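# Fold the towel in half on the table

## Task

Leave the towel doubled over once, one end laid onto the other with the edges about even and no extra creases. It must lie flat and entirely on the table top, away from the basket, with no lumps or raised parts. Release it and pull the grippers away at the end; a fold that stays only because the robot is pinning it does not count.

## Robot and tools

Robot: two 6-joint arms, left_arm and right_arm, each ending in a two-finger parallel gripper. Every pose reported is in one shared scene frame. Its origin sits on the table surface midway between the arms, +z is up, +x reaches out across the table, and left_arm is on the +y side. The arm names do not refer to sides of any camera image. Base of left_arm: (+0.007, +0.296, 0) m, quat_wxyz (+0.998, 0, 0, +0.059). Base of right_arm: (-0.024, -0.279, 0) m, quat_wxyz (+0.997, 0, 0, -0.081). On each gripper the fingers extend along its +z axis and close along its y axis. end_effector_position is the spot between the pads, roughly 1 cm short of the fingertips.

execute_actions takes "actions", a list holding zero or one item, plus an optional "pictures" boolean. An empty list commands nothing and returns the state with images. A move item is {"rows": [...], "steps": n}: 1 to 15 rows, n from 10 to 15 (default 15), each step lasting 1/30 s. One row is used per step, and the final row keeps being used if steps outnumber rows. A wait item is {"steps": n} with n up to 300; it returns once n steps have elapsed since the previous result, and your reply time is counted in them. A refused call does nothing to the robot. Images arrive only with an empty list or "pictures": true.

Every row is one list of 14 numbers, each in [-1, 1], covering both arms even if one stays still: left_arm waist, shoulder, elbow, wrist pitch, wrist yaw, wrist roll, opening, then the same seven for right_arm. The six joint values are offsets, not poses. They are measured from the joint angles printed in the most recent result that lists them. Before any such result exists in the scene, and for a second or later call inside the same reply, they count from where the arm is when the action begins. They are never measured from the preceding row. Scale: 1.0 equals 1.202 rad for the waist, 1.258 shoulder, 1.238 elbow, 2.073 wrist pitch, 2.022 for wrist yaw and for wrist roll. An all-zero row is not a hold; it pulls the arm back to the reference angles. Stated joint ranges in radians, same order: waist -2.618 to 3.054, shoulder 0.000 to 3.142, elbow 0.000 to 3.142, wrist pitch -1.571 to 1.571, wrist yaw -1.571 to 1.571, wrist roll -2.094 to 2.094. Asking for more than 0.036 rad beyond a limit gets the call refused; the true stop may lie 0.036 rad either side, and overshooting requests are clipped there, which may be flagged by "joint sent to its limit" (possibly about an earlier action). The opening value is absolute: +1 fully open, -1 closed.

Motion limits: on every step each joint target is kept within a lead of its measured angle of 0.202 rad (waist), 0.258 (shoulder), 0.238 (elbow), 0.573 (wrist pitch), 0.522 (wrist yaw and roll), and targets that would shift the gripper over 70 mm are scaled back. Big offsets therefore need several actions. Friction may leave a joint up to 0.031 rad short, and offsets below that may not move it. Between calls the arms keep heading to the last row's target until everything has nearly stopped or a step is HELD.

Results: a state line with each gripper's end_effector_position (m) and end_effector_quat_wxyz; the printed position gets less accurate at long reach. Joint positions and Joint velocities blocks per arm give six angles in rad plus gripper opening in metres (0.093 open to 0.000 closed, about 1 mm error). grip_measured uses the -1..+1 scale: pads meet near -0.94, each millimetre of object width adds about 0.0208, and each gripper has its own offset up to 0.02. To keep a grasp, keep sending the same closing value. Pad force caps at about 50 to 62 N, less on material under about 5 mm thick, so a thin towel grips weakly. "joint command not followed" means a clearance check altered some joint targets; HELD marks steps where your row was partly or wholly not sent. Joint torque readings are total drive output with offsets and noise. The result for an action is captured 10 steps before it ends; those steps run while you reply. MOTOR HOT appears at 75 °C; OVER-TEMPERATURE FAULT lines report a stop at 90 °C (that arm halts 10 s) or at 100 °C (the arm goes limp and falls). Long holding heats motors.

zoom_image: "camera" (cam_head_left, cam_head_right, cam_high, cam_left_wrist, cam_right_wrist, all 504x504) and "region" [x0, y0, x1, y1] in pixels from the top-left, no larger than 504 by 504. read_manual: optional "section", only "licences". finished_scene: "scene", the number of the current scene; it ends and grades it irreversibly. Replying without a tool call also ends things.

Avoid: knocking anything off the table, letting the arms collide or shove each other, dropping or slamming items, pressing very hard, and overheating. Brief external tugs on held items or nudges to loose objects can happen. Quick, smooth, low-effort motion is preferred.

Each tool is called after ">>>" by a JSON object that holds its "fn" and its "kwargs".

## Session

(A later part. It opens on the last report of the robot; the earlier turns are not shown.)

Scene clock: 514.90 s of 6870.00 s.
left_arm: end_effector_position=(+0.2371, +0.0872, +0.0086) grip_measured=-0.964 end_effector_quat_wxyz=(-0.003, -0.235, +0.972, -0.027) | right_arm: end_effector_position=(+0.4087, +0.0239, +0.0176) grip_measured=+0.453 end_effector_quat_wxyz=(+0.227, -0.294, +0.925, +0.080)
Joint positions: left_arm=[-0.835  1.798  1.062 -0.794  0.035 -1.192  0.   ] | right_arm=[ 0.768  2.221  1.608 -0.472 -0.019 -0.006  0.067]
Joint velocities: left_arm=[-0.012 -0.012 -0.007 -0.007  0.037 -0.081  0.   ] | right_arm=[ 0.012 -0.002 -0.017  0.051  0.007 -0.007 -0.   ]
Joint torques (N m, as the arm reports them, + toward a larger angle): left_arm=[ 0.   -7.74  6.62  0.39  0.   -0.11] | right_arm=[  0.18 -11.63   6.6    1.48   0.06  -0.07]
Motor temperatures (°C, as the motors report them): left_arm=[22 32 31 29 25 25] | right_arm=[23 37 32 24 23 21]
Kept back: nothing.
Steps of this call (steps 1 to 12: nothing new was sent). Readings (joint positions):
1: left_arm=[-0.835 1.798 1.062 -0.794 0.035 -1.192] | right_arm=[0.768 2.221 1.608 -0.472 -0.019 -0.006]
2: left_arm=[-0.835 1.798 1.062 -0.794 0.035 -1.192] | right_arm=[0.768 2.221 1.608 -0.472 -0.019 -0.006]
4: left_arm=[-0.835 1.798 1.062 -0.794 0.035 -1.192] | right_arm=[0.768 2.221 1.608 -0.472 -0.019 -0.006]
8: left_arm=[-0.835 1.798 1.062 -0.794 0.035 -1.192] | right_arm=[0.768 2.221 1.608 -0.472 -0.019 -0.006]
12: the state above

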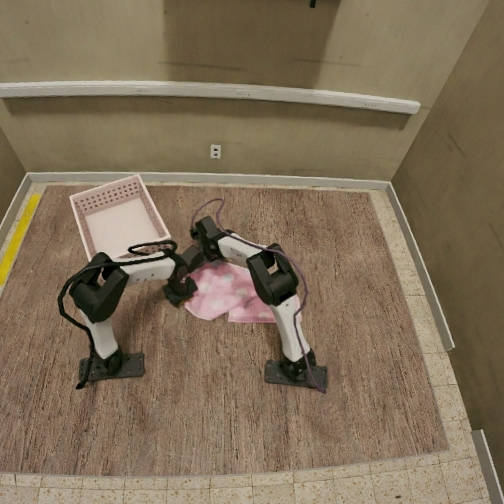

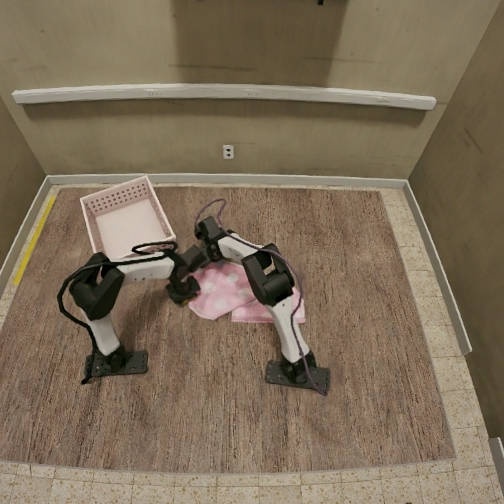

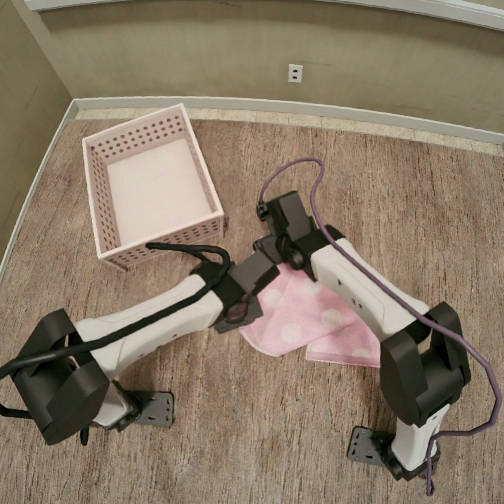

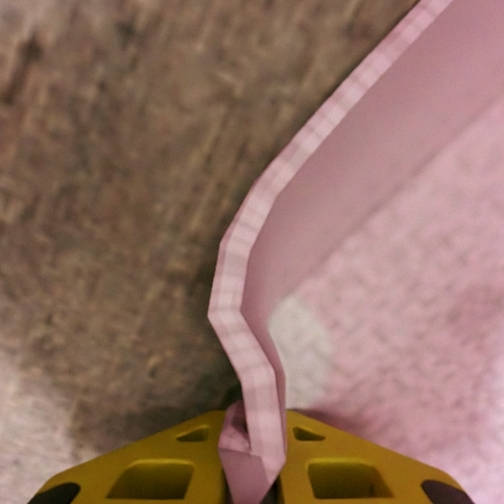

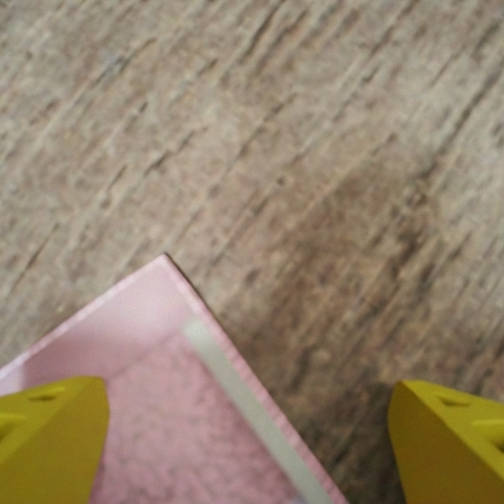

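>>> {"fn": "execute_actions", "kwargs": {"actions": [{"rows":[[0,-0.03,-0.02,0.03,0,0,-1,0,0,0,0,0,0,0.45],[0,-0.05,-0.045,0.05,0,0,-1,0,0,0,0,0,0,0.45],[0,-0.07,-0.07,0.07,0,0,-1,0,0,0,0,0,0,0.45],[0,-0.09,-0.095,0.09,0,0,-1,0,0,0,0,0,0,0.45],[0,-0.11,-0.12,0.11,0,0,-1,0,0,0,0,0,0,0.45],[0,-0.13,-0.145,0.125,0,0,-1,0,0,0,0,0,0,0.45],[0,-0.15,-0.17,0.14,0,0,-1,0,0,0,0,0,0,0.45],[0,-0.17,-0.195,0.155,0,0,-1,0,0,0,0,0,0,0.45],[0,-0.19,-0.22,0.17,0,0,-1,0,0,0,0,0,0,0.45],[0,-0.21,-0.245,0.184,0,0,-1,0.04,-0.01,0,0,0,0,0.45],[0,-0.218,-0.263,0.184,0,0,-1,0.04,-0.01,0,0,0,0,0.45]],"steps":15}]}}

>>> {"fn": "execute_actions", "kwargs": {"actions": [{"steps":20}], "pictures": true}}

Scene clock: 515.70 s of 6870.00 s.
left_arm: end_effector_position=(+0.2404, +0.0843, +0.0142) grip_measured=-0.964 end_effector_quat_wxyz=(+0.026, -0.233, +0.970, -0.068) | right_arm: end_effector_position=(+0.4087, +0.0239, +0.0176) grip_measured=+0.453 end_effector_quat_wxyz=(+0.227, -0.294, +0.925, +0.080)
Joint positions: left_arm=[-0.835  1.722  0.984 -0.692  0.035 -1.192  0.   ] | right_arm=[ 0.768  2.221  1.608 -0.472 -0.019 -0.006  0.067]
Joint velocities: left_arm=[-0.017 -0.745 -0.838  0.886  0.022  0.081  0.   ] | right_arm=[ 0.002  0.017 -0.002  0.022  0.051 -0.007  0.   ]
Joint torques (N m, as the arm reports them, + toward a larger angle): left_arm=[ 0.12 -8.74  5.22  0.61  0.02 -0.11] | right_arm=[  0.15 -11.63   6.6    1.48   0.06  -0.08]
Motor temperatures (°C, as the motors report them): left_arm=[22 32 31 29 25 25] | right_arm=[23 37 32 24 23 21]
Steps of this call (steps 1 to 19: nothing new was sent; steps 20 to 24: the first 5 steps of this action). Readings (joint positions):
20: left_arm=[-0.835 1.794 1.062 -0.789 0.035 -1.192] | right_arm=[0.768 2.221 1.608 -0.472 -0.019 -0.006]
21: left_arm=[-0.835 1.785 1.054 -0.773 0.035 -1.192] | right_arm=[0.768 2.221 1.608 -0.472 -0.019 -0.006]
23: left_arm=[-0.835 1.747 1.012 -0.721 0.035 -1.192] | right_arm=[0.768 2.221 1.608 -0.472 -0.019 -0.006]
24: the state above

Scene clock: 516.37 s of 6870.00 s.
left_arm: end_effector_position=(+0.2363, +0.0879, +0.0183) grip_measured=-0.964 end_effector_quat_wxyz=(+0.085, -0.229, +0.958, -0.150) | right_arm: end_effector_position=(+0.3932, +0.0448, +0.0176) grip_measured=+0.453 end_effector_quat_wxyz=(+0.225, -0.317, +0.917, +0.085)
Joint positions: left_arm=[-0.835  1.542  0.755 -0.438  0.035 -1.192  0.   ] | right_arm=[ 0.818  2.221  1.608 -0.472 -0.018 -0.006  0.067]
Joint velocities: left_arm=[-0.007 -0.012  0.002  0.037 -0.022  0.051  0.   ] | right_arm=[ 0.002 -0.007 -0.007 -0.139  0.037  0.051 -0.001]
Joint torques (N m, as the arm reports them, + toward a larger angle): left_arm=[ 0.02 -7.3   5.36  1.23  0.02 -0.1 ] | right_arm=[  0.03 -12.62   6.61   1.48   0.06  -0.07]
Motor temperatures (°C, as the motors report them): left_arm=[22 32 31 29 25 25] | right_arm=[23 37 32 24 23 21]
Kept back: nothing.
Steps of this call (steps 1 to 10: the last 10 steps of your previous action; steps 11 to 20: the robot went on to your last target). Readings (joint positions):
1: left_arm=[-0.835 1.695 0.954 -0.662 0.035 -1.192] | right_arm=[0.768 2.221 1.608 -0.472 -0.019 -0.006]
2: left_arm=[-0.835 1.669 0.923 -0.633 0.035 -1.192] | right_arm=[0.768 2.221 1.608 -0.472 -0.019 -0.006]
4: left_arm=[-0.835 1.618 0.861 -0.573 0.035 -1.192] | right_arm=[0.768 2.221 1.608 -0.472 -0.019 -0.006]
8: left_arm=[-0.835 1.544 0.767 -0.492 0.035 -1.192] | right_arm=[0.794 2.221 1.608 -0.472 -0.018 -0.006]
20: the state above

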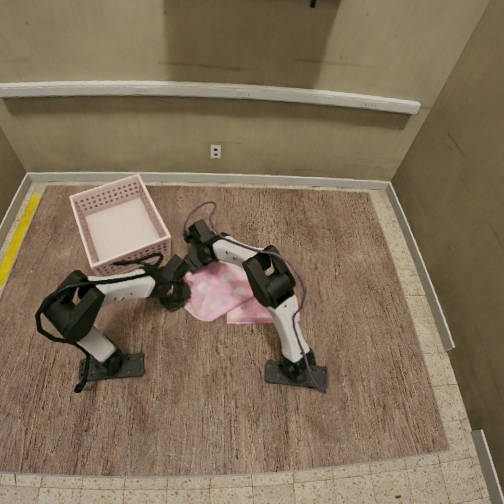

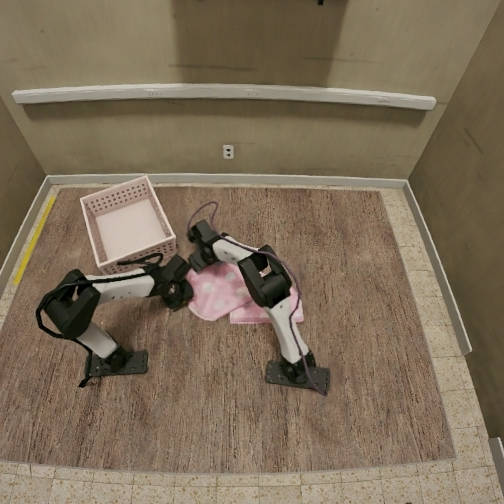

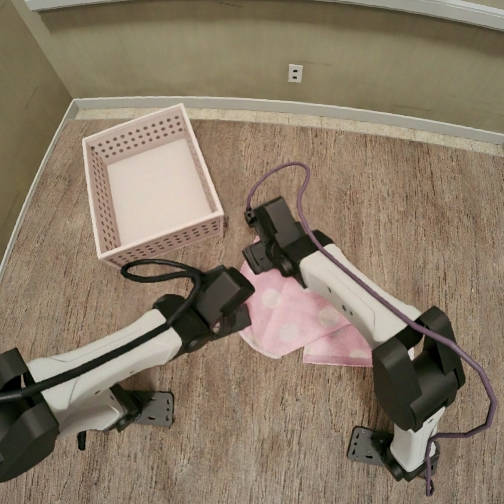

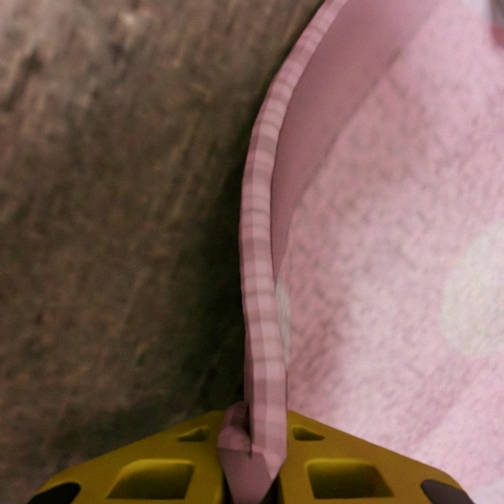

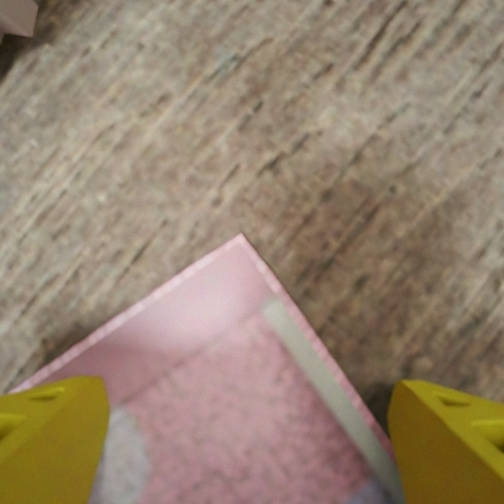

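Good. Press and close, with a slightly wider opening first.

>>> {"fn": "execute_actions", "kwargs": {"actions": [{"rows":[[0,0,0,0,0,0,-1,0,0.01,-0.01,0,0,0,0.65],[0,0,0,0,0,0,-1,0,0.025,-0.025,0,0,0,0.65],[0,0,0,0,0,0,-1,0,0.04,-0.04,-0.01,0,0,0.65],[0,0,0,0,0,0,-1,0,0.045,-0.045,-0.02,0,0,0.65],[0,0,0,0,0,0,-1,0,0.045,-0.045,-0.02,0,0,0.65],[0,0,0,0,0,0,-1,0,0.045,-0.045,-0.02,0,0,0.45],[0,0,0,0,0,0,-1,0,0.045,-0.045,-0.02,0,0,0.25],[0,0,0,0,0,0,-1,0,0.045,-0.045,-0.02,0,0,0.05],[0,0,0,0,0,0,-1,0,0.045,-0.045,-0.02,0,0,-0.15],[0,0,0,0,0,0,-1,0,0.045,-0.045,-0.02,0,0,-0.35],[0,0,0,0,0,0,-1,0,0.045,-0.045,-0.02,0,0,-0.55],[0,0,0,0,0,0,-1,0,0.045,-0.045,-0.02,0,0,-0.7],[0,0,0,0,0,0,-1,0,0.045,-0.045,-0.02,0,0,-0.85],[0,0,0,0,0,0,-1,0,0.045,-0.045,-0.02,0,0,-1]],"steps":15}]}}

>>> {"fn": "execute_actions", "kwargs": {"actions": [{"steps":18}], "pictures": true}}

Scene clock: 517.43 s of 6870.00 s.
left_arm: end_effector_position=(+0.2368, +0.0875, +0.0185) grip_measured=-0.964 end_effector_quat_wxyz=(+0.086, -0.229, +0.958, -0.152) | right_arm: end_effector_position=(+0.3928, +0.0450, +0.0130) grip_measured=+0.647 end_effector_quat_wxyz=(+0.223, -0.316, +0.918, +0.086)
Joint positions: left_arm=[-0.835  1.542  0.755 -0.435  0.035 -1.192  0.   ] | right_arm=[ 0.818  2.229  1.603 -0.463 -0.021 -0.003  0.076]
Joint velocities: left_arm=[ 0.007 -0.007 -0.002 -0.051  0.007 -0.051  0.   ] | right_arm=[ 0.002 -0.012 -0.002  0.007 -0.037  0.007  0.   ]
Joint torques (N m, as the arm reports them, + toward a larger angle): left_arm=[ 0.12 -5.91  7.1   0.99  0.03 -0.09] | right_arm=[ 0.17 -7.78  2.75  0.89  0.08 -0.11]
Motor temperatures (°C, as the motors report them): left_arm=[22 32 31 29 25 25] | right_arm=[23 38 32 24 23 21]
Steps of this call (steps 1 to 27: the robot went on to your last target; steps 28 to 32: the first 5 steps of this action). Readings (joint positions):
28: left_arm=[-0.835 1.542 0.755 -0.435 0.035 -1.192] | right_arm=[0.818 2.221 1.608 -0.472 -0.018 -0.006]
29: left_arm=[-0.835 1.542 0.755 -0.435 0.035 -1.192] | right_arm=[0.818 2.223 1.608 -0.472 -0.018 -0.006]
31: left_arm=[-0.835 1.542 0.755 -0.435 0.035 -1.192] | right_arm=[0.818 2.229 1.603 -0.465 -0.020 -0.004]
32: the state above

Scene clock: 518.03 s of 6870.00 s.
left_arm: end_effector_position=(+0.2386, +0.0866, +0.0192) grip_measured=-0.964 end_effector_quat_wxyz=(+0.090, -0.229, +0.957, -0.154) | right_arm: end_effector_position=(+0.3862, +0.0534, +0.0133) grip_measured=-0.948 end_effector_quat_wxyz=(+0.217, -0.323, +0.915, +0.104)
Joint positions: left_arm=[-0.835  1.542  0.755 -0.427  0.032 -1.192  0.   ] | right_arm=[ 0.827  2.229  1.603 -0.462 -0.057 -0.002  0.   ]
Joint velocities: left_arm=[ 0.002 -0.002 -0.012  0.022 -0.11  -0.066  0.   ] | right_arm=[ 0.002 -0.007 -0.027 -0.022 -0.051 -0.066  0.   ]
Joint torques (N m, as the arm reports them, + toward a larger angle): left_arm=[ 0.08 -5.91  7.08  0.93  0.05 -0.1 ] | right_arm=[-0.51 -7.82  2.77  0.92  0.37 -0.12]
Motor temperatures (°C, as the motors report them): left_arm=[22 32 31 29 25 25] | right_arm=[23 38 32 24 23 21]
Kept back: nothing.
Steps of this call (steps 1 to 10: the last 10 steps of your previous action; steps 11 to 18: the robot went on to your last target). Readings (joint positions):
1: left_arm=[-0.835 1.542 0.755 -0.435 0.035 -1.192] | right_arm=[0.818 2.229 1.603 -0.462 -0.022 -0.003]
2: left_arm=[-0.835 1.542 0.755 -0.435 0.035 -1.192] | right_arm=[0.818 2.229 1.603 -0.462 -0.030 -0.002]
4: left_arm=[-0.835 1.542 0.755 -0.435 0.035 -1.192] | right_arm=[0.820 2.229 1.603 -0.462 -0.040 -0.002]
8: left_arm=[-0.835 1.542 0.755 -0.430 0.032 -1.192] | right_arm=[0.825 2.229 1.603 -0.462 -0.056 -0.002]
18: the state above

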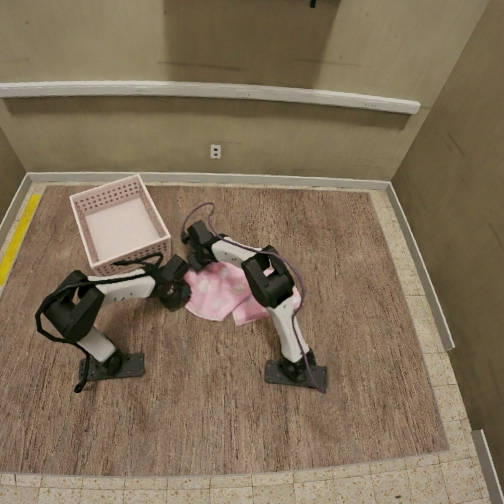

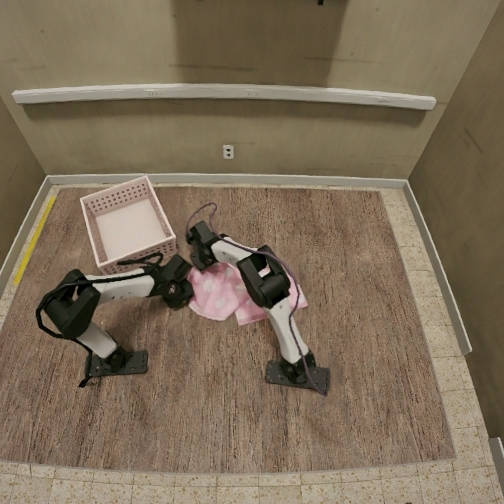

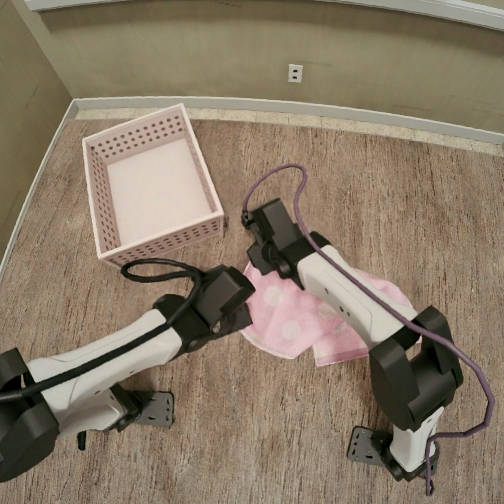

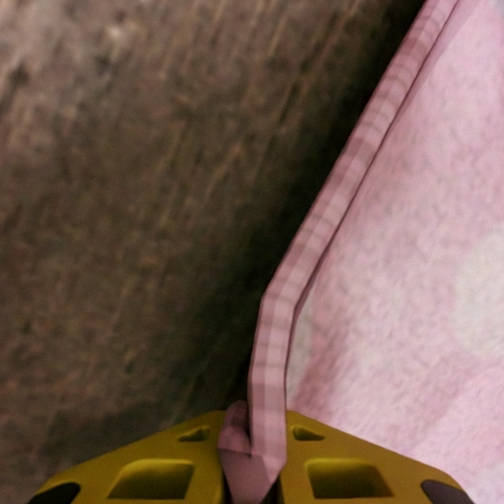

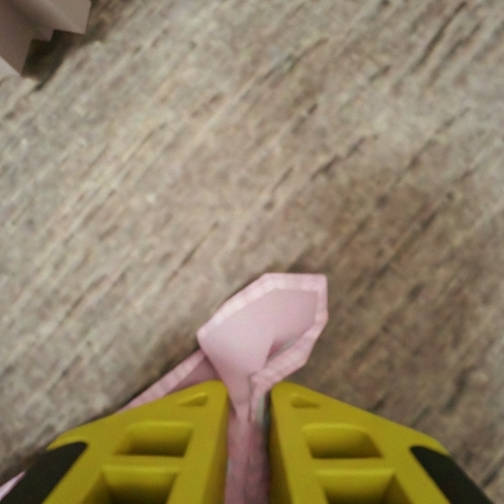

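>>> {"fn": "execute_actions", "kwargs": {"actions": [{"rows":[[0.004,-0.01,0.025,-0.01,0,0.029,-1,-0.012,-0.03,0.01,-0.011,0,0.02,-1],[0.007,-0.019,0.049,-0.02,0,0.057,-1,-0.024,-0.055,0.01,-0.021,0,0.04,-1],[0.011,-0.029,0.074,-0.031,0,0.086,-1,-0.036,-0.082,0.01,-0.032,0,0.06,-1],[0.014,-0.038,0.098,-0.041,0,0.115,-1,-0.048,-0.109,0.01,-0.043,0.01,0.08,-1],[0.018,-0.048,0.123,-0.051,0,0.144,-1,-0.06,-0.136,0.01,-0.054,0.01,0.1,-1],[0.022,-0.058,0.148,-0.061,0,0.172,-1,-0.071,-0.163,0.01,-0.064,0.015,0.12,-1],[0.025,-0.067,0.172,-0.071,0,0.2,-1,-0.083,-0.19,0.01,-0.075,0.02,0.14,-1],[0.029,-0.077,0.197,-0.082,0,0.23,-1,-0.095,-0.218,0.01,-0.086,0.02,0.16,-1],[0.032,-0.086,0.221,-0.092,0,0.258,-1,-0.107,-0.245,0.01,-0.096,0.025,0.18,-1],[0.036,-0.096,0.25,-0.1,-0.01,0.287,-1,-0.119,-0.272,0.01,-0.105,0.028,0.2,-1]],"steps":15}]}}

>>> {"fn": "execute_actions", "kwargs": {"actions": [{"steps":20}], "pictures": true}}

Scene clock: 519.50 s of 6870.00 s.
left_arm: end_effector_position=(+0.2488, +0.0801, +0.0375) grip_measured=-0.964 end_effector_quat_wxyz=(+0.106, -0.171, +0.967, -0.156) | right_arm: end_effector_position=(+0.3869, +0.0411, +0.0407) grip_measured=-0.948 end_effector_quat_wxyz=(+0.216, -0.275, +0.930, +0.114)
Joint positions: left_arm=[-0.83   1.535  0.823 -0.481  0.032 -1.068  0.   ] | right_arm=[ 0.805  2.161  1.603 -0.523 -0.063  0.082  0.   ]
Joint velocities: left_arm=[ 0.081 -0.203  0.789 -0.462  0.022  1.077  0.   ] | right_arm=[-0.364 -0.774 -0.007 -0.593 -0.022  0.799  0.   ]
Joint torques (N m, as the arm reports them, + toward a larger angle): left_arm=[ 1.01 -9.37 10.44  1.29  0.03 -0.05] | right_arm=[ -2.25 -15.92   7.63   1.86   0.25  -0.02]
Motor temperatures (°C, as the motors report them): left_arm=[22 32 31 29 24 25] | right_arm=[23 38 32 24 23 21]
Steps of this call (steps 1 to 15: the robot went on to your last target; steps 16 to 39: nothing new was sent; steps 40 to 44: the first 5 steps of this action). Readings (joint positions):
40: left_arm=[-0.835 1.542 0.755 -0.427 0.032 -1.183] | right_arm=[0.827 2.223 1.603 -0.461 -0.059 0.004]
41: left_arm=[-0.835 1.542 0.761 -0.433 0.032 -1.165] | right_arm=[0.825 2.215 1.603 -0.469 -0.061 0.016]
43: left_arm=[-0.833 1.540 0.797 -0.464 0.032 -1.107] | right_arm=[0.816 2.185 1.603 -0.504 -0.063 0.056]
44: the state above

Scene clock: 520.17 s of 6870.00 s.
left_arm: end_effector_position=(+0.2895, +0.0619, +0.1431) grip_measured=-0.964 end_effector_quat_wxyz=(+0.227, +0.030, +0.955, -0.187) | right_arm: end_effector_position=(+0.4040, -0.0338, +0.1591) grip_measured=-0.948 end_effector_quat_wxyz=(+0.270, -0.062, +0.951, +0.139)
Joint positions: left_arm=[-0.799  1.421  1.058 -0.61   0.022 -0.625  0.   ] | right_arm=[ 0.679  1.882  1.609 -0.681 -0.015  0.391  0.   ]
Joint velocities: left_arm=[-0.002  0.007  0.002 -0.066 -0.037  0.007  0.   ] | right_arm=[-0.012 -0.007 -0.007 -0.066 -0.022  0.037  0.   ]
Joint torques (N m, as the arm reports them, + toward a larger angle): left_arm=[ 0.73 -5.8   8.89  1.27 -0.08 -0.05] | right_arm=[ 0.52 -9.06  7.59  1.76  0.21 -0.03]
Motor temperatures (°C, as the motors report them): left_arm=[22 32 31 29 24 25] | right_arm=[23 38 32 24 23 21]
Kept back: nothing.
Steps of this call (steps 1 to 10: the last 10 steps of your previous action; steps 11 to 20: the robot went on to your last target). Readings (joint positions):
1: left_arm=[-0.826 1.525 0.852 -0.498 0.032 -1.027] | right_arm=[0.792 2.131 1.603 -0.541 -0.060 0.111]
2: left_arm=[-0.822 1.513 0.884 -0.513 0.032 -0.982] | right_arm=[0.775 2.096 1.603 -0.557 -0.056 0.141]
4: left_arm=[-0.813 1.484 0.951 -0.543 0.032 -0.884] | right_arm=[0.737 2.018 1.603 -0.589 -0.046 0.209]
8: left_arm=[-0.800 1.431 1.049 -0.566 0.024 -0.727] | right_arm=[0.677 1.885 1.605 -0.627 -0.020 0.320]
20: the state above

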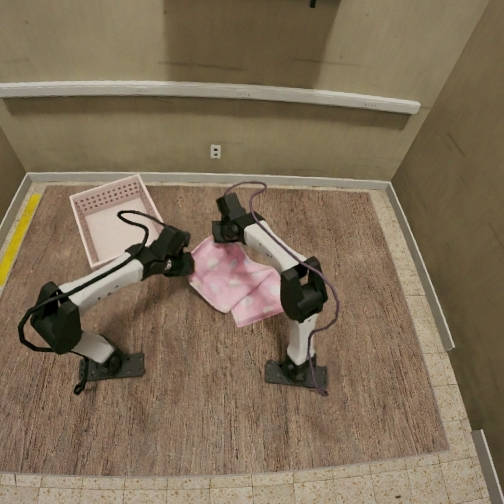

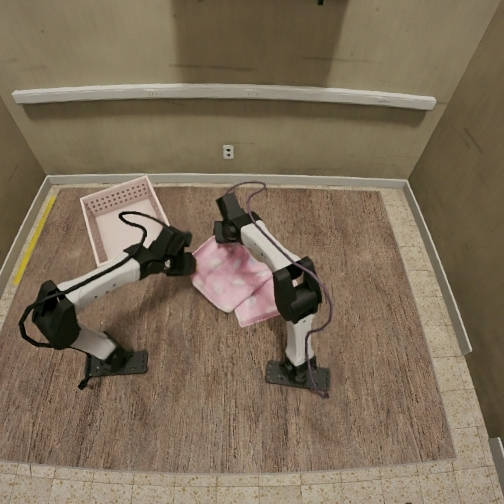

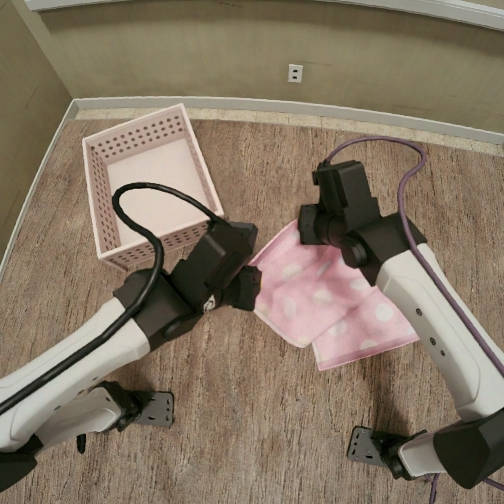

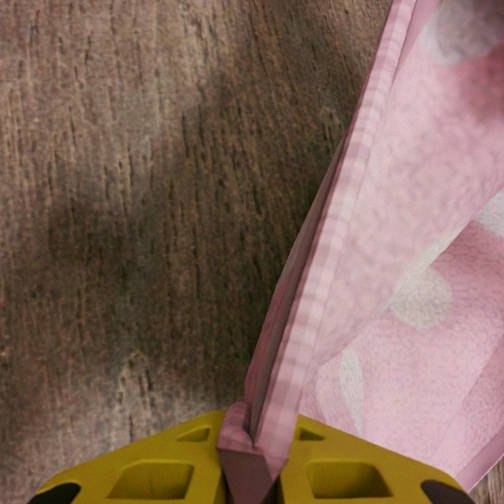

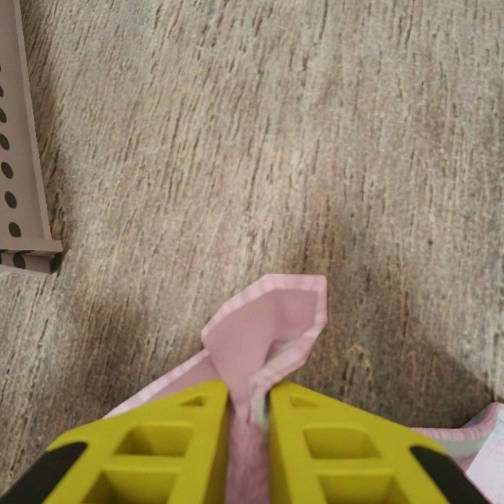

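>>> {"fn": "execute_actions", "kwargs": {"actions": [{"rows":[[-0.005,-0.009,0.035,-0.01,0,0.025,-1,-0.005,-0.044,0,-0.01,0,0.018,-1],[-0.01,-0.018,0.07,-0.02,0,0.05,-1,-0.01,-0.087,0,-0.02,0,0.036,-1],[-0.02,-0.027,0.105,-0.03,0,0.075,-1,-0.015,-0.131,0,-0.03,0,0.054,-1],[-0.03,-0.037,0.14,-0.04,0,0.1,-1,-0.02,-0.175,0,-0.04,0,0.071,-1],[-0.04,-0.046,0.175,-0.05,0,0.125,-1,-0.025,-0.219,0,-0.05,0,0.089,-1],[-0.05,-0.055,0.21,-0.06,0,0.15,-1,-0.03,-0.262,0,-0.06,0,0.107,-1],[-0.06,-0.064,0.245,-0.07,0,0.175,-1,-0.03,-0.306,0,-0.07,0,0.125,-1],[-0.07,-0.073,0.28,-0.08,0,0.2,-1,-0.03,-0.35,0,-0.08,0,0.143,-1],[-0.082,-0.082,0.315,-0.09,0,0.225,-1,-0.025,-0.393,0,-0.09,0,0.16,-1],[-0.094,-0.091,0.35,-0.1,0,0.25,-1,-0.02,-0.437,-0.01,-0.1,0,0.18,-1],[-0.106,-0.1,0.385,-0.11,0,0.275,-1,-0.015,-0.481,-0.01,-0.11,0,0.196,-1],[-0.118,-0.11,0.42,-0.12,0,0.3,-1,-0.005,-0.525,-0.01,-0.12,0,0.214,-1],[-0.13,-0.119,0.455,-0.13,0,0.325,-1,0,-0.568,-0.015,-0.13,0,0.232,-1],[-0.141,-0.128,0.489,-0.141,0,0.35,-1,0.009,-0.612,-0.015,-0.143,0,0.25,-1]],"steps":15}]}}

>>> {"fn": "execute_actions", "kwargs": {"actions": [{"steps":35}], "pictures": true}}

Scene clock: 522.10 s of 6870.00 s.
left_arm: end_effector_position=(+0.2925, +0.0517, +0.1756) grip_measured=-0.964 end_effector_quat_wxyz=(+0.251, +0.089, +0.946, -0.187) | right_arm: end_effector_position=(+0.3880, -0.0460, +0.1962) grip_measured=-0.948 end_effector_quat_wxyz=(+0.281, -0.026, +0.947, +0.156)
Joint positions: left_arm=[-0.815  1.419  1.164 -0.68   0.022 -0.516  0.   ] | right_arm=[ 0.673  1.777  1.603 -0.743 -0.015  0.46   0.   ]
Joint velocities: left_arm=[-0.286 -0.076  1.165 -0.462 -0.007  0.886  0.   ] | right_arm=[-0.129 -1.16  -0.002 -0.476  0.022  0.476  0.   ]
Joint torques (N m, as the arm reports them, + toward a larger angle): left_arm=[ -1.19 -10.1   11.89   1.83   0.06  -0.01] | right_arm=[ -0.74 -12.71   7.54   2.15   0.09  -0.03]
Motor temperatures (°C, as the motors report them): left_arm=[22 32 31 29 24 25] | right_arm=[23 38 32 24 23 21]
Steps of this call (steps 1 to 30: the robot went on to your last target; steps 31 to 53: nothing new was sent; steps 54 to 58: the first 5 steps of this action). Readings (joint positions):
54: left_arm=[-0.799 1.421 1.061 -0.616 0.022 -0.611] | right_arm=[0.679 1.878 1.609 -0.687 -0.015 0.400]
55: left_arm=[-0.799 1.421 1.072 -0.627 0.022 -0.597] | right_arm=[0.679 1.868 1.609 -0.697 -0.015 0.410]
57: left_arm=[-0.806 1.421 1.125 -0.664 0.022 -0.548] | right_arm=[0.676 1.816 1.603 -0.727 -0.015 0.443]
58: the state above

Scene clock: 523.27 s of 6870.00 s.
left_arm: end_effector_position=(+0.2356, +0.0285, +0.4019) grip_measured=-0.964 end_effector_quat_wxyz=(+0.471, +0.391, +0.764, -0.205) | right_arm: end_effector_position=(+0.2383, -0.1239, +0.4074) grip_measured=-0.948 end_effector_quat_wxyz=(+0.389, +0.151, +0.841, +0.345)
Joint positions: left_arm=[-0.966  1.252  1.659 -0.898  0.031  0.079  0.   ] | right_arm=[ 0.686  1.108  1.603 -0.972 -0.022  0.892  0.   ]
Joint velocities: left_arm=[ 0.017 -0.002  0.002 -0.095 -0.081 -0.037  0.   ] | right_arm=[ 0.002  0.007 -0.012  0.022  0.037 -0.037  0.   ]
Joint torques (N m, as the arm reports them, + toward a larger angle): left_arm=[-0.18 -2.71  7.67  1.95 -0.02 -0.09] | right_arm=[ 0.47 -1.28  4.95  2.24  0.15 -0.08]
Motor temperatures (°C, as the motors report them): left_arm=[22 32 31 30 24 25] | right_arm=[23 38 32 24 23 21]
Kept back: nothing.
Steps of this call (steps 1 to 10: the last 10 steps of your previous action; steps 11 to 35: the robot went on to your last target). Readings (joint positions):
1: left_arm=[-0.827 1.414 1.206 -0.694 0.022 -0.481] | right_arm=[0.669 1.732 1.603 -0.753 -0.015 0.480]
2: left_arm=[-0.839 1.404 1.250 -0.706 0.022 -0.444] | right_arm=[0.664 1.684 1.603 -0.762 -0.015 0.500]
4: left_arm=[-0.865 1.379 1.340 -0.731 0.022 -0.362] | right_arm=[0.657 1.578 1.603 -0.780 -0.015 0.546]
8: left_arm=[-0.924 1.320 1.527 -0.793 0.022 -0.174] | right_arm=[0.658 1.347 1.603 -0.831 -0.015 0.661]
35: the state above

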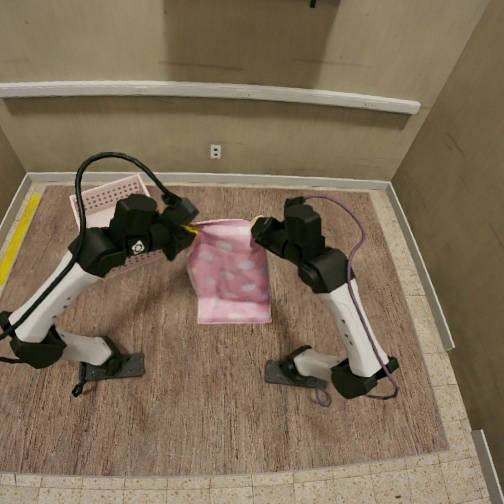

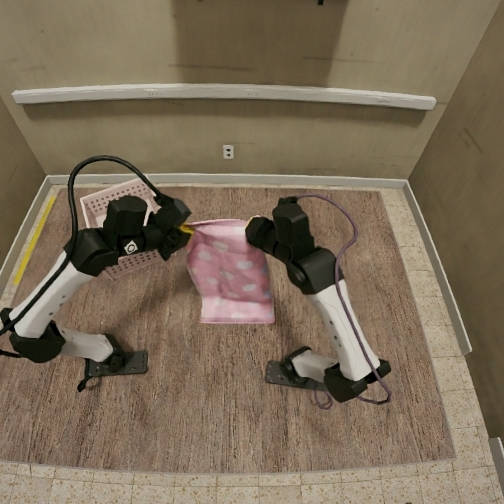

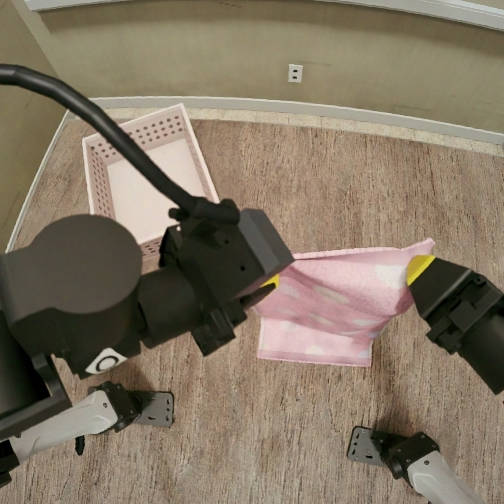

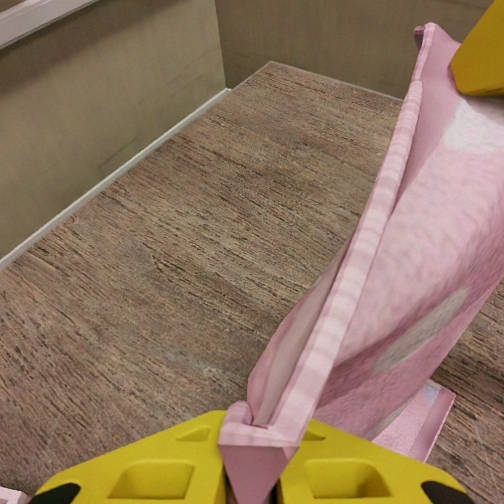

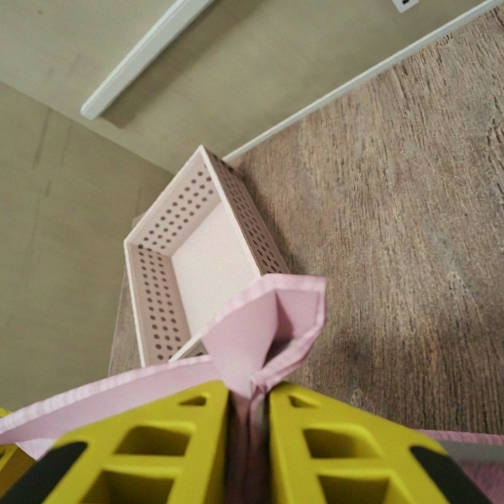

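>>> {"fn": "execute_actions", "kwargs": {"actions": [{"rows":[[0.014,0.023,-0.018,0.03,0,0.008,-1,-0.013,0.023,-0.024,0.033,0,-0.008,-1],[0.027,0.046,-0.037,0.055,0,0.016,-1,-0.027,0.045,-0.048,0.06,0,-0.016,-1],[0.041,0.069,-0.055,0.08,0,0.024,-1,-0.04,0.068,-0.072,0.09,0,-0.024,-1],[0.055,0.092,-0.074,0.1,0,0.031,-1,-0.053,0.09,-0.097,0.115,0,-0.031,-1],[0.069,0.115,-0.092,0.125,0,0.039,-1,-0.067,0.113,-0.121,0.14,0,-0.039,-1],[0.082,0.138,-0.111,0.147,0,0.047,-1,-0.08,0.135,-0.145,0.165,0,-0.047,-1],[0.096,0.16,-0.13,0.17,0,0.055,-1,-0.094,0.158,-0.169,0.19,0,-0.055,-1],[0.11,0.183,-0.148,0.19,0,0.063,-1,-0.107,0.18,-0.193,0.213,0,-0.063,-1],[0.123,0.206,-0.166,0.21,0,0.071,-1,-0.12,0.203,-0.217,0.237,0,-0.071,-1],[0.137,0.229,-0.185,0.232,0,0.079,-1,-0.134,0.226,-0.241,0.26,0,-0.079,-1],[0.151,0.252,-0.203,0.253,0,0.086,-1,-0.147,0.248,-0.266,0.285,0,-0.086,-1],[0.165,0.275,-0.222,0.275,0,0.094,-1,-0.16,0.271,-0.29,0.31,0,-0.094,-1],[0.178,0.298,-0.24,0.297,0,0.102,-1,-0.174,0.293,-0.314,0.334,0,-0.102,-1],[0.192,0.321,-0.259,0.3,0,0.11,-1,-0.187,0.316,-0.338,0.338,0,-0.11,-1]],"steps":15}]}}

>>> {"fn": "execute_actions", "kwargs": {"actions": [{"steps":30}], "pictures": true}}

Scene clock: 524.67 s of 6870.00 s.
left_arm: end_effector_position=(+0.2653, +0.0184, +0.3928) grip_measured=-0.964 end_effector_quat_wxyz=(+0.488, +0.385, +0.759, -0.192) | right_arm: end_effector_position=(+0.2720, -0.1207, +0.3956) grip_measured=-0.948 end_effector_quat_wxyz=(+0.407, +0.155, +0.835, +0.337)
Joint positions: left_arm=[-0.923  1.3    1.618 -0.785  0.034  0.111  0.   ] | right_arm=[ 0.642  1.156  1.54  -0.843 -0.026  0.863  0.   ]
Joint velocities: left_arm=[ 0.491  0.647 -0.491  1.092 -0.037  0.271  0.   ] | right_arm=[-0.476  0.686 -0.672  1.209 -0.037 -0.242  0.   ]
Joint torques (N m, as the arm reports them, + toward a larger angle): left_arm=[ 0.95  0.55  3.93  1.82  0.04 -0.07] | right_arm=[-0.49  1.71  3.01  2.07  0.12 -0.18]
Motor temperatures (°C, as the motors report them): left_arm=[22 32 31 30 24 25] | right_arm=[23 38 32 25 23 21]
Steps of this call (steps 1 to 15: the robot went on to your last target; steps 16 to 37: nothing new was sent; steps 38 to 42: the first 5 steps of this action). Readings (joint positions):
38: left_arm=[-0.966 1.254 1.659 -0.895 0.031 0.081] | right_arm=[0.686 1.109 1.601 -0.967 -0.023 0.892]
39: left_arm=[-0.962 1.258 1.655 -0.879 0.033 0.086] | right_arm=[0.682 1.112 1.594 -0.949 -0.026 0.888]
41: left_arm=[-0.940 1.280 1.635 -0.821 0.034 0.102] | right_arm=[0.658 1.135 1.563 -0.883 -0.026 0.872]
42: the state above

Scene clock: 525.67 s of 6870.00 s.
left_arm: end_effector_position=(+0.4039, +0.0048, +0.2049) grip_measured=-0.964 end_effector_quat_wxyz=(+0.439, +0.403, +0.798, -0.088) | right_arm: end_effector_position=(+0.4060, -0.1394, +0.2038) grip_measured=-0.948 end_effector_quat_wxyz=(+0.386, +0.160, +0.881, +0.222)
Joint positions: left_arm=[-0.739  1.676  1.334 -0.3    0.035  0.296  0.   ] | right_arm=[ 0.467  1.524  1.176 -0.299 -0.03   0.678  0.   ]
Joint velocities: left_arm=[-0.007  0.002 -0.007  0.037  0.007 -0.007  0.   ] | right_arm=[ 0.022  0.012 -0.012  0.022  0.037  0.022  0.   ]
Joint torques (N m, as the arm reports them, + toward a larger angle): left_arm=[  0.36 -10.35   9.11   2.08   0.03  -0.08] | right_arm=[-0.25 -8.16  8.02  2.44  0.15 -0.2 ]
Motor temperatures (°C, as the motors report them): left_arm=[22 32 31 31 24 25] | right_arm=[23 38 32 25 23 21]
Kept back: nothing.
Steps of this call (steps 1 to 10: the last 10 steps of your previous action; steps 11 to 30: the robot went on to your last target). Readings (joint positions):
1: left_arm=[-0.907 1.325 1.600 -0.748 0.034 0.121] | right_arm=[0.626 1.182 1.515 -0.801 -0.026 0.852]
2: left_arm=[-0.891 1.355 1.578 -0.712 0.034 0.132] | right_arm=[0.611 1.214 1.486 -0.760 -0.026 0.841]
4: left_arm=[-0.859 1.423 1.530 -0.636 0.034 0.157] | right_arm=[0.580 1.284 1.421 -0.673 -0.026 0.815]
8: left_arm=[-0.790 1.572 1.421 -0.471 0.034 0.217] | right_arm=[0.513 1.430 1.280 -0.491 -0.026 0.756]
30: the state above

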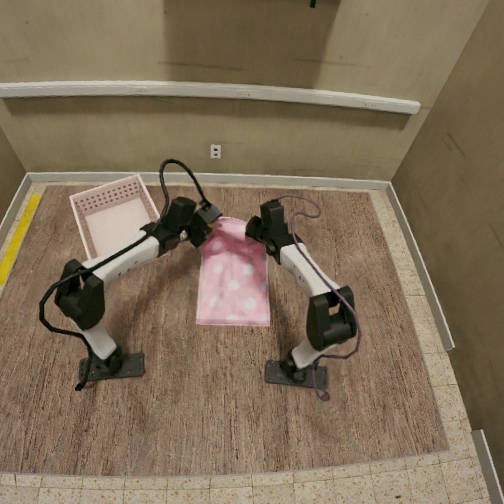

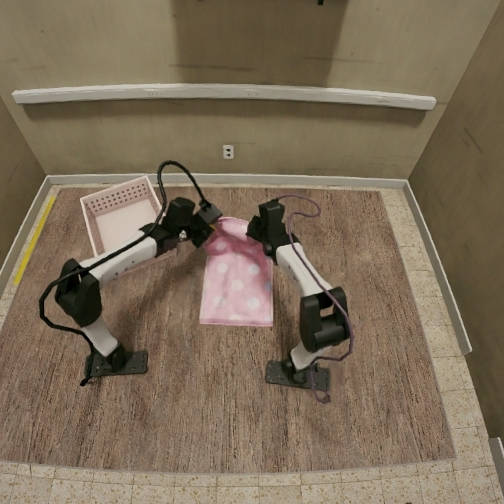

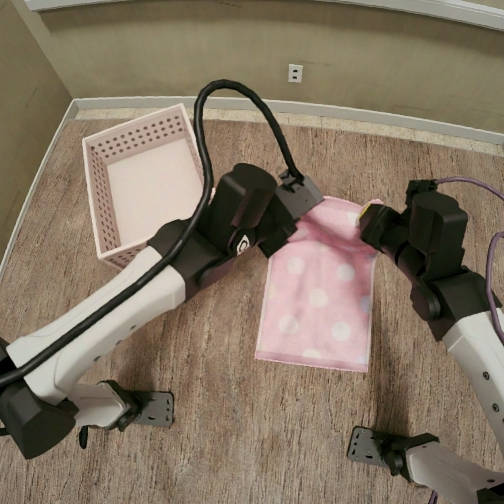

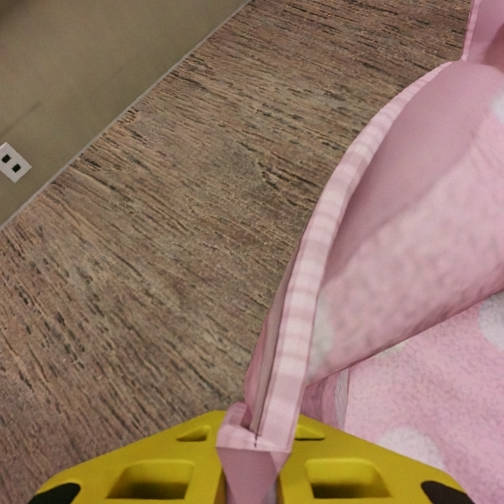

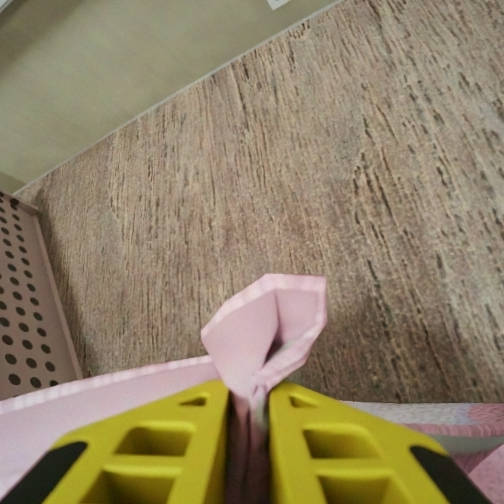

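>>> {"fn": "execute_actions", "kwargs": {"actions": [{"rows":[[0.009,0.024,0.022,0.01,0,0,-1,-0.006,0.027,0.022,0.012,0,0,-1],[0.017,0.048,0.044,0.02,0,0,-1,-0.011,0.054,0.044,0.024,0,0,-1],[0.026,0.072,0.066,0.03,0,0,-1,-0.017,0.081,0.066,0.036,0,0,-1],[0.035,0.096,0.088,0.04,0,0,-1,-0.023,0.108,0.088,0.048,0,0,-1],[0.044,0.12,0.11,0.05,0,0,-1,-0.029,0.135,0.11,0.06,0,0,-1],[0.052,0.144,0.132,0.06,0,0,-1,-0.034,0.162,0.132,0.072,0,0,-1],[0.061,0.168,0.154,0.07,0,0,-1,-0.04,0.189,0.154,0.084,0,0,-1],[0.07,0.192,0.176,0.08,0,0,-1,-0.046,0.216,0.176,0.096,0,0,-1],[0.078,0.216,0.198,0.09,0,0,-1,-0.051,0.243,0.198,0.108,0,0,-1],[0.09,0.24,0.22,0.1,0,0,-1,-0.06,0.27,0.22,0.12,0,0,-1]],"steps":15}]}}

>>> {"fn": "execute_actions", "kwargs": {"actions": [{"steps":22}], "pictures": true}}

Scene clock: 528.07 s of 6870.00 s.
left_arm: end_effector_position=(+0.4279, -0.0006, +0.2046) grip_measured=-0.964 end_effector_quat_wxyz=(+0.449, +0.393, +0.798, -0.085) | right_arm: end_effector_position=(+0.4312, -0.1372, +0.1985) grip_measured=-0.948 end_effector_quat_wxyz=(+0.390, +0.165, +0.879, +0.221)
Joint positions: left_arm=[-0.72   1.753  1.404 -0.274  0.035  0.296  0.   ] | right_arm=[ 0.455  1.618  1.244 -0.268 -0.03   0.678  0.   ]
Joint velocities: left_arm=[ 0.266  0.867  0.784  0.476 -0.051  0.022  0.   ] | right_arm=[-0.164  1.018  0.759  0.491 -0.037 -0.051  0.   ]
Joint torques (N m, as the arm reports them, + toward a larger angle): left_arm=[ 1.83 -7.75 10.29  2.    0.08 -0.16] | right_arm=[-0.89 -6.23  9.16  2.37  0.08 -0.09]
Motor temperatures (°C, as the motors report them): left_arm=[22 33 31 31 24 25] | right_arm=[23 38 32 26 23 21]
Steps of this call (steps 1 to 15: the robot went on to your last target; steps 16 to 67: nothing new was sent; steps 68 to 72: the first 5 steps of this action). Readings (joint positions):
68: left_arm=[-0.739 1.678 1.334 -0.298 0.035 0.296] | right_arm=[0.467 1.527 1.176 -0.298 -0.030 0.678]
69: left_arm=[-0.737 1.684 1.340 -0.298 0.035 0.296] | right_arm=[0.466 1.536 1.182 -0.296 -0.030 0.678]
71: left_arm=[-0.728 1.724 1.378 -0.287 0.035 0.296] | right_arm=[0.460 1.584 1.219 -0.283 -0.030 0.678]
72: the state above

Scene clock: 528.80 s of 6870.00 s.
left_arm: end_effector_position=(+0.5114, +0.0041, +0.1887) grip_measured=-0.964 end_effector_quat_wxyz=(+0.491, +0.351, +0.795, -0.070) | right_arm: end_effector_position=(+0.5122, -0.1437, +0.1880) grip_measured=-0.948 end_effector_quat_wxyz=(+0.438, +0.182, +0.849, +0.232)
Joint positions: left_arm=[-0.632  1.984  1.572 -0.121  0.036  0.296  0.   ] | right_arm=[ 0.401  1.87   1.412 -0.076 -0.033  0.678  0.   ]
Joint velocities: left_arm=[-0.017  0.002 -0.012 -0.037 -0.007  0.037  0.   ] | right_arm=[-0.002  0.012 -0.007 -0.007  0.051 -0.066  0.   ]
Joint torques (N m, as the arm reports them, + toward a larger angle): left_arm=[  0.16 -12.21  11.76   2.21   0.06  -0.14] | right_arm=[ -0.31 -10.18  10.17   2.52   0.1   -0.1 ]
Motor temperatures (°C, as the motors report them): left_arm=[22 33 32 32 24 25] | right_arm=[23 38 33 26 23 21]
Kept back: nothing.
Steps of this call (steps 1 to 10: the last 10 steps of your previous action; steps 11 to 22: the robot went on to your last target). Readings (joint positions):
1: left_arm=[-0.710 1.784 1.432 -0.259 0.035 0.296] | right_arm=[0.449 1.655 1.271 -0.250 -0.030 0.678]
2: left_arm=[-0.698 1.817 1.459 -0.242 0.035 0.296] | right_arm=[0.441 1.692 1.298 -0.230 -0.030 0.678]
4: left_arm=[-0.674 1.883 1.512 -0.207 0.035 0.296] | right_arm=[0.426 1.766 1.351 -0.189 -0.030 0.678]
8: left_arm=[-0.634 1.974 1.572 -0.149 0.035 0.296] | right_arm=[0.402 1.864 1.412 -0.116 -0.030 0.678]
22: the state above

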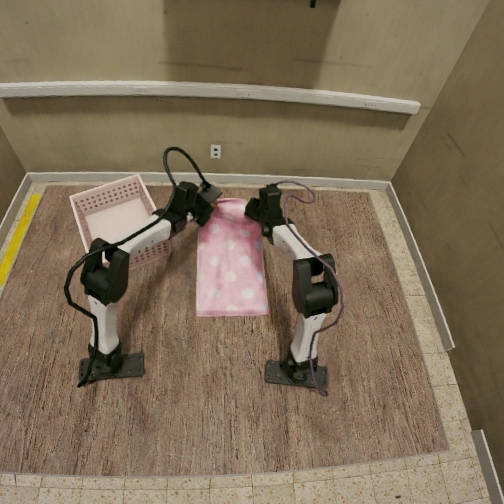

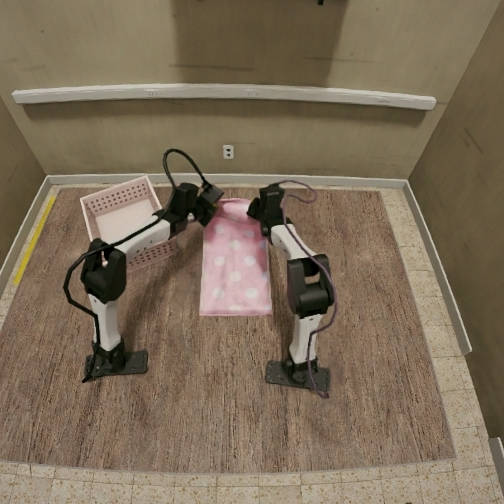

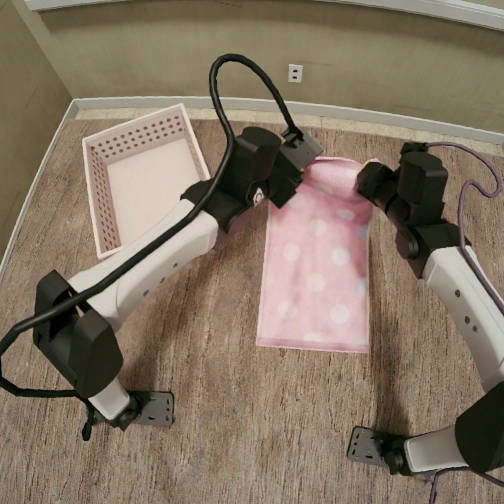

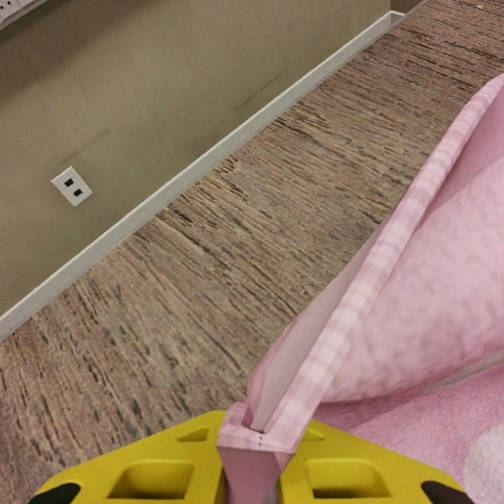

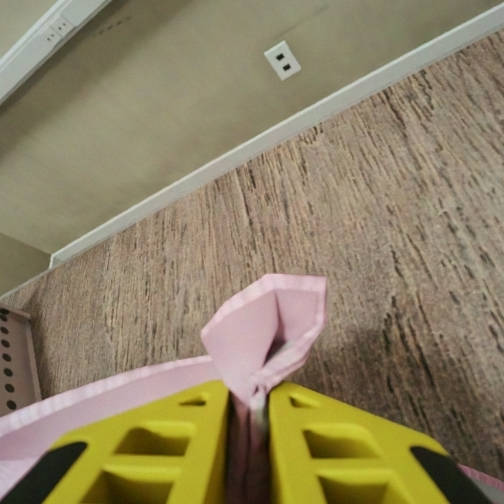

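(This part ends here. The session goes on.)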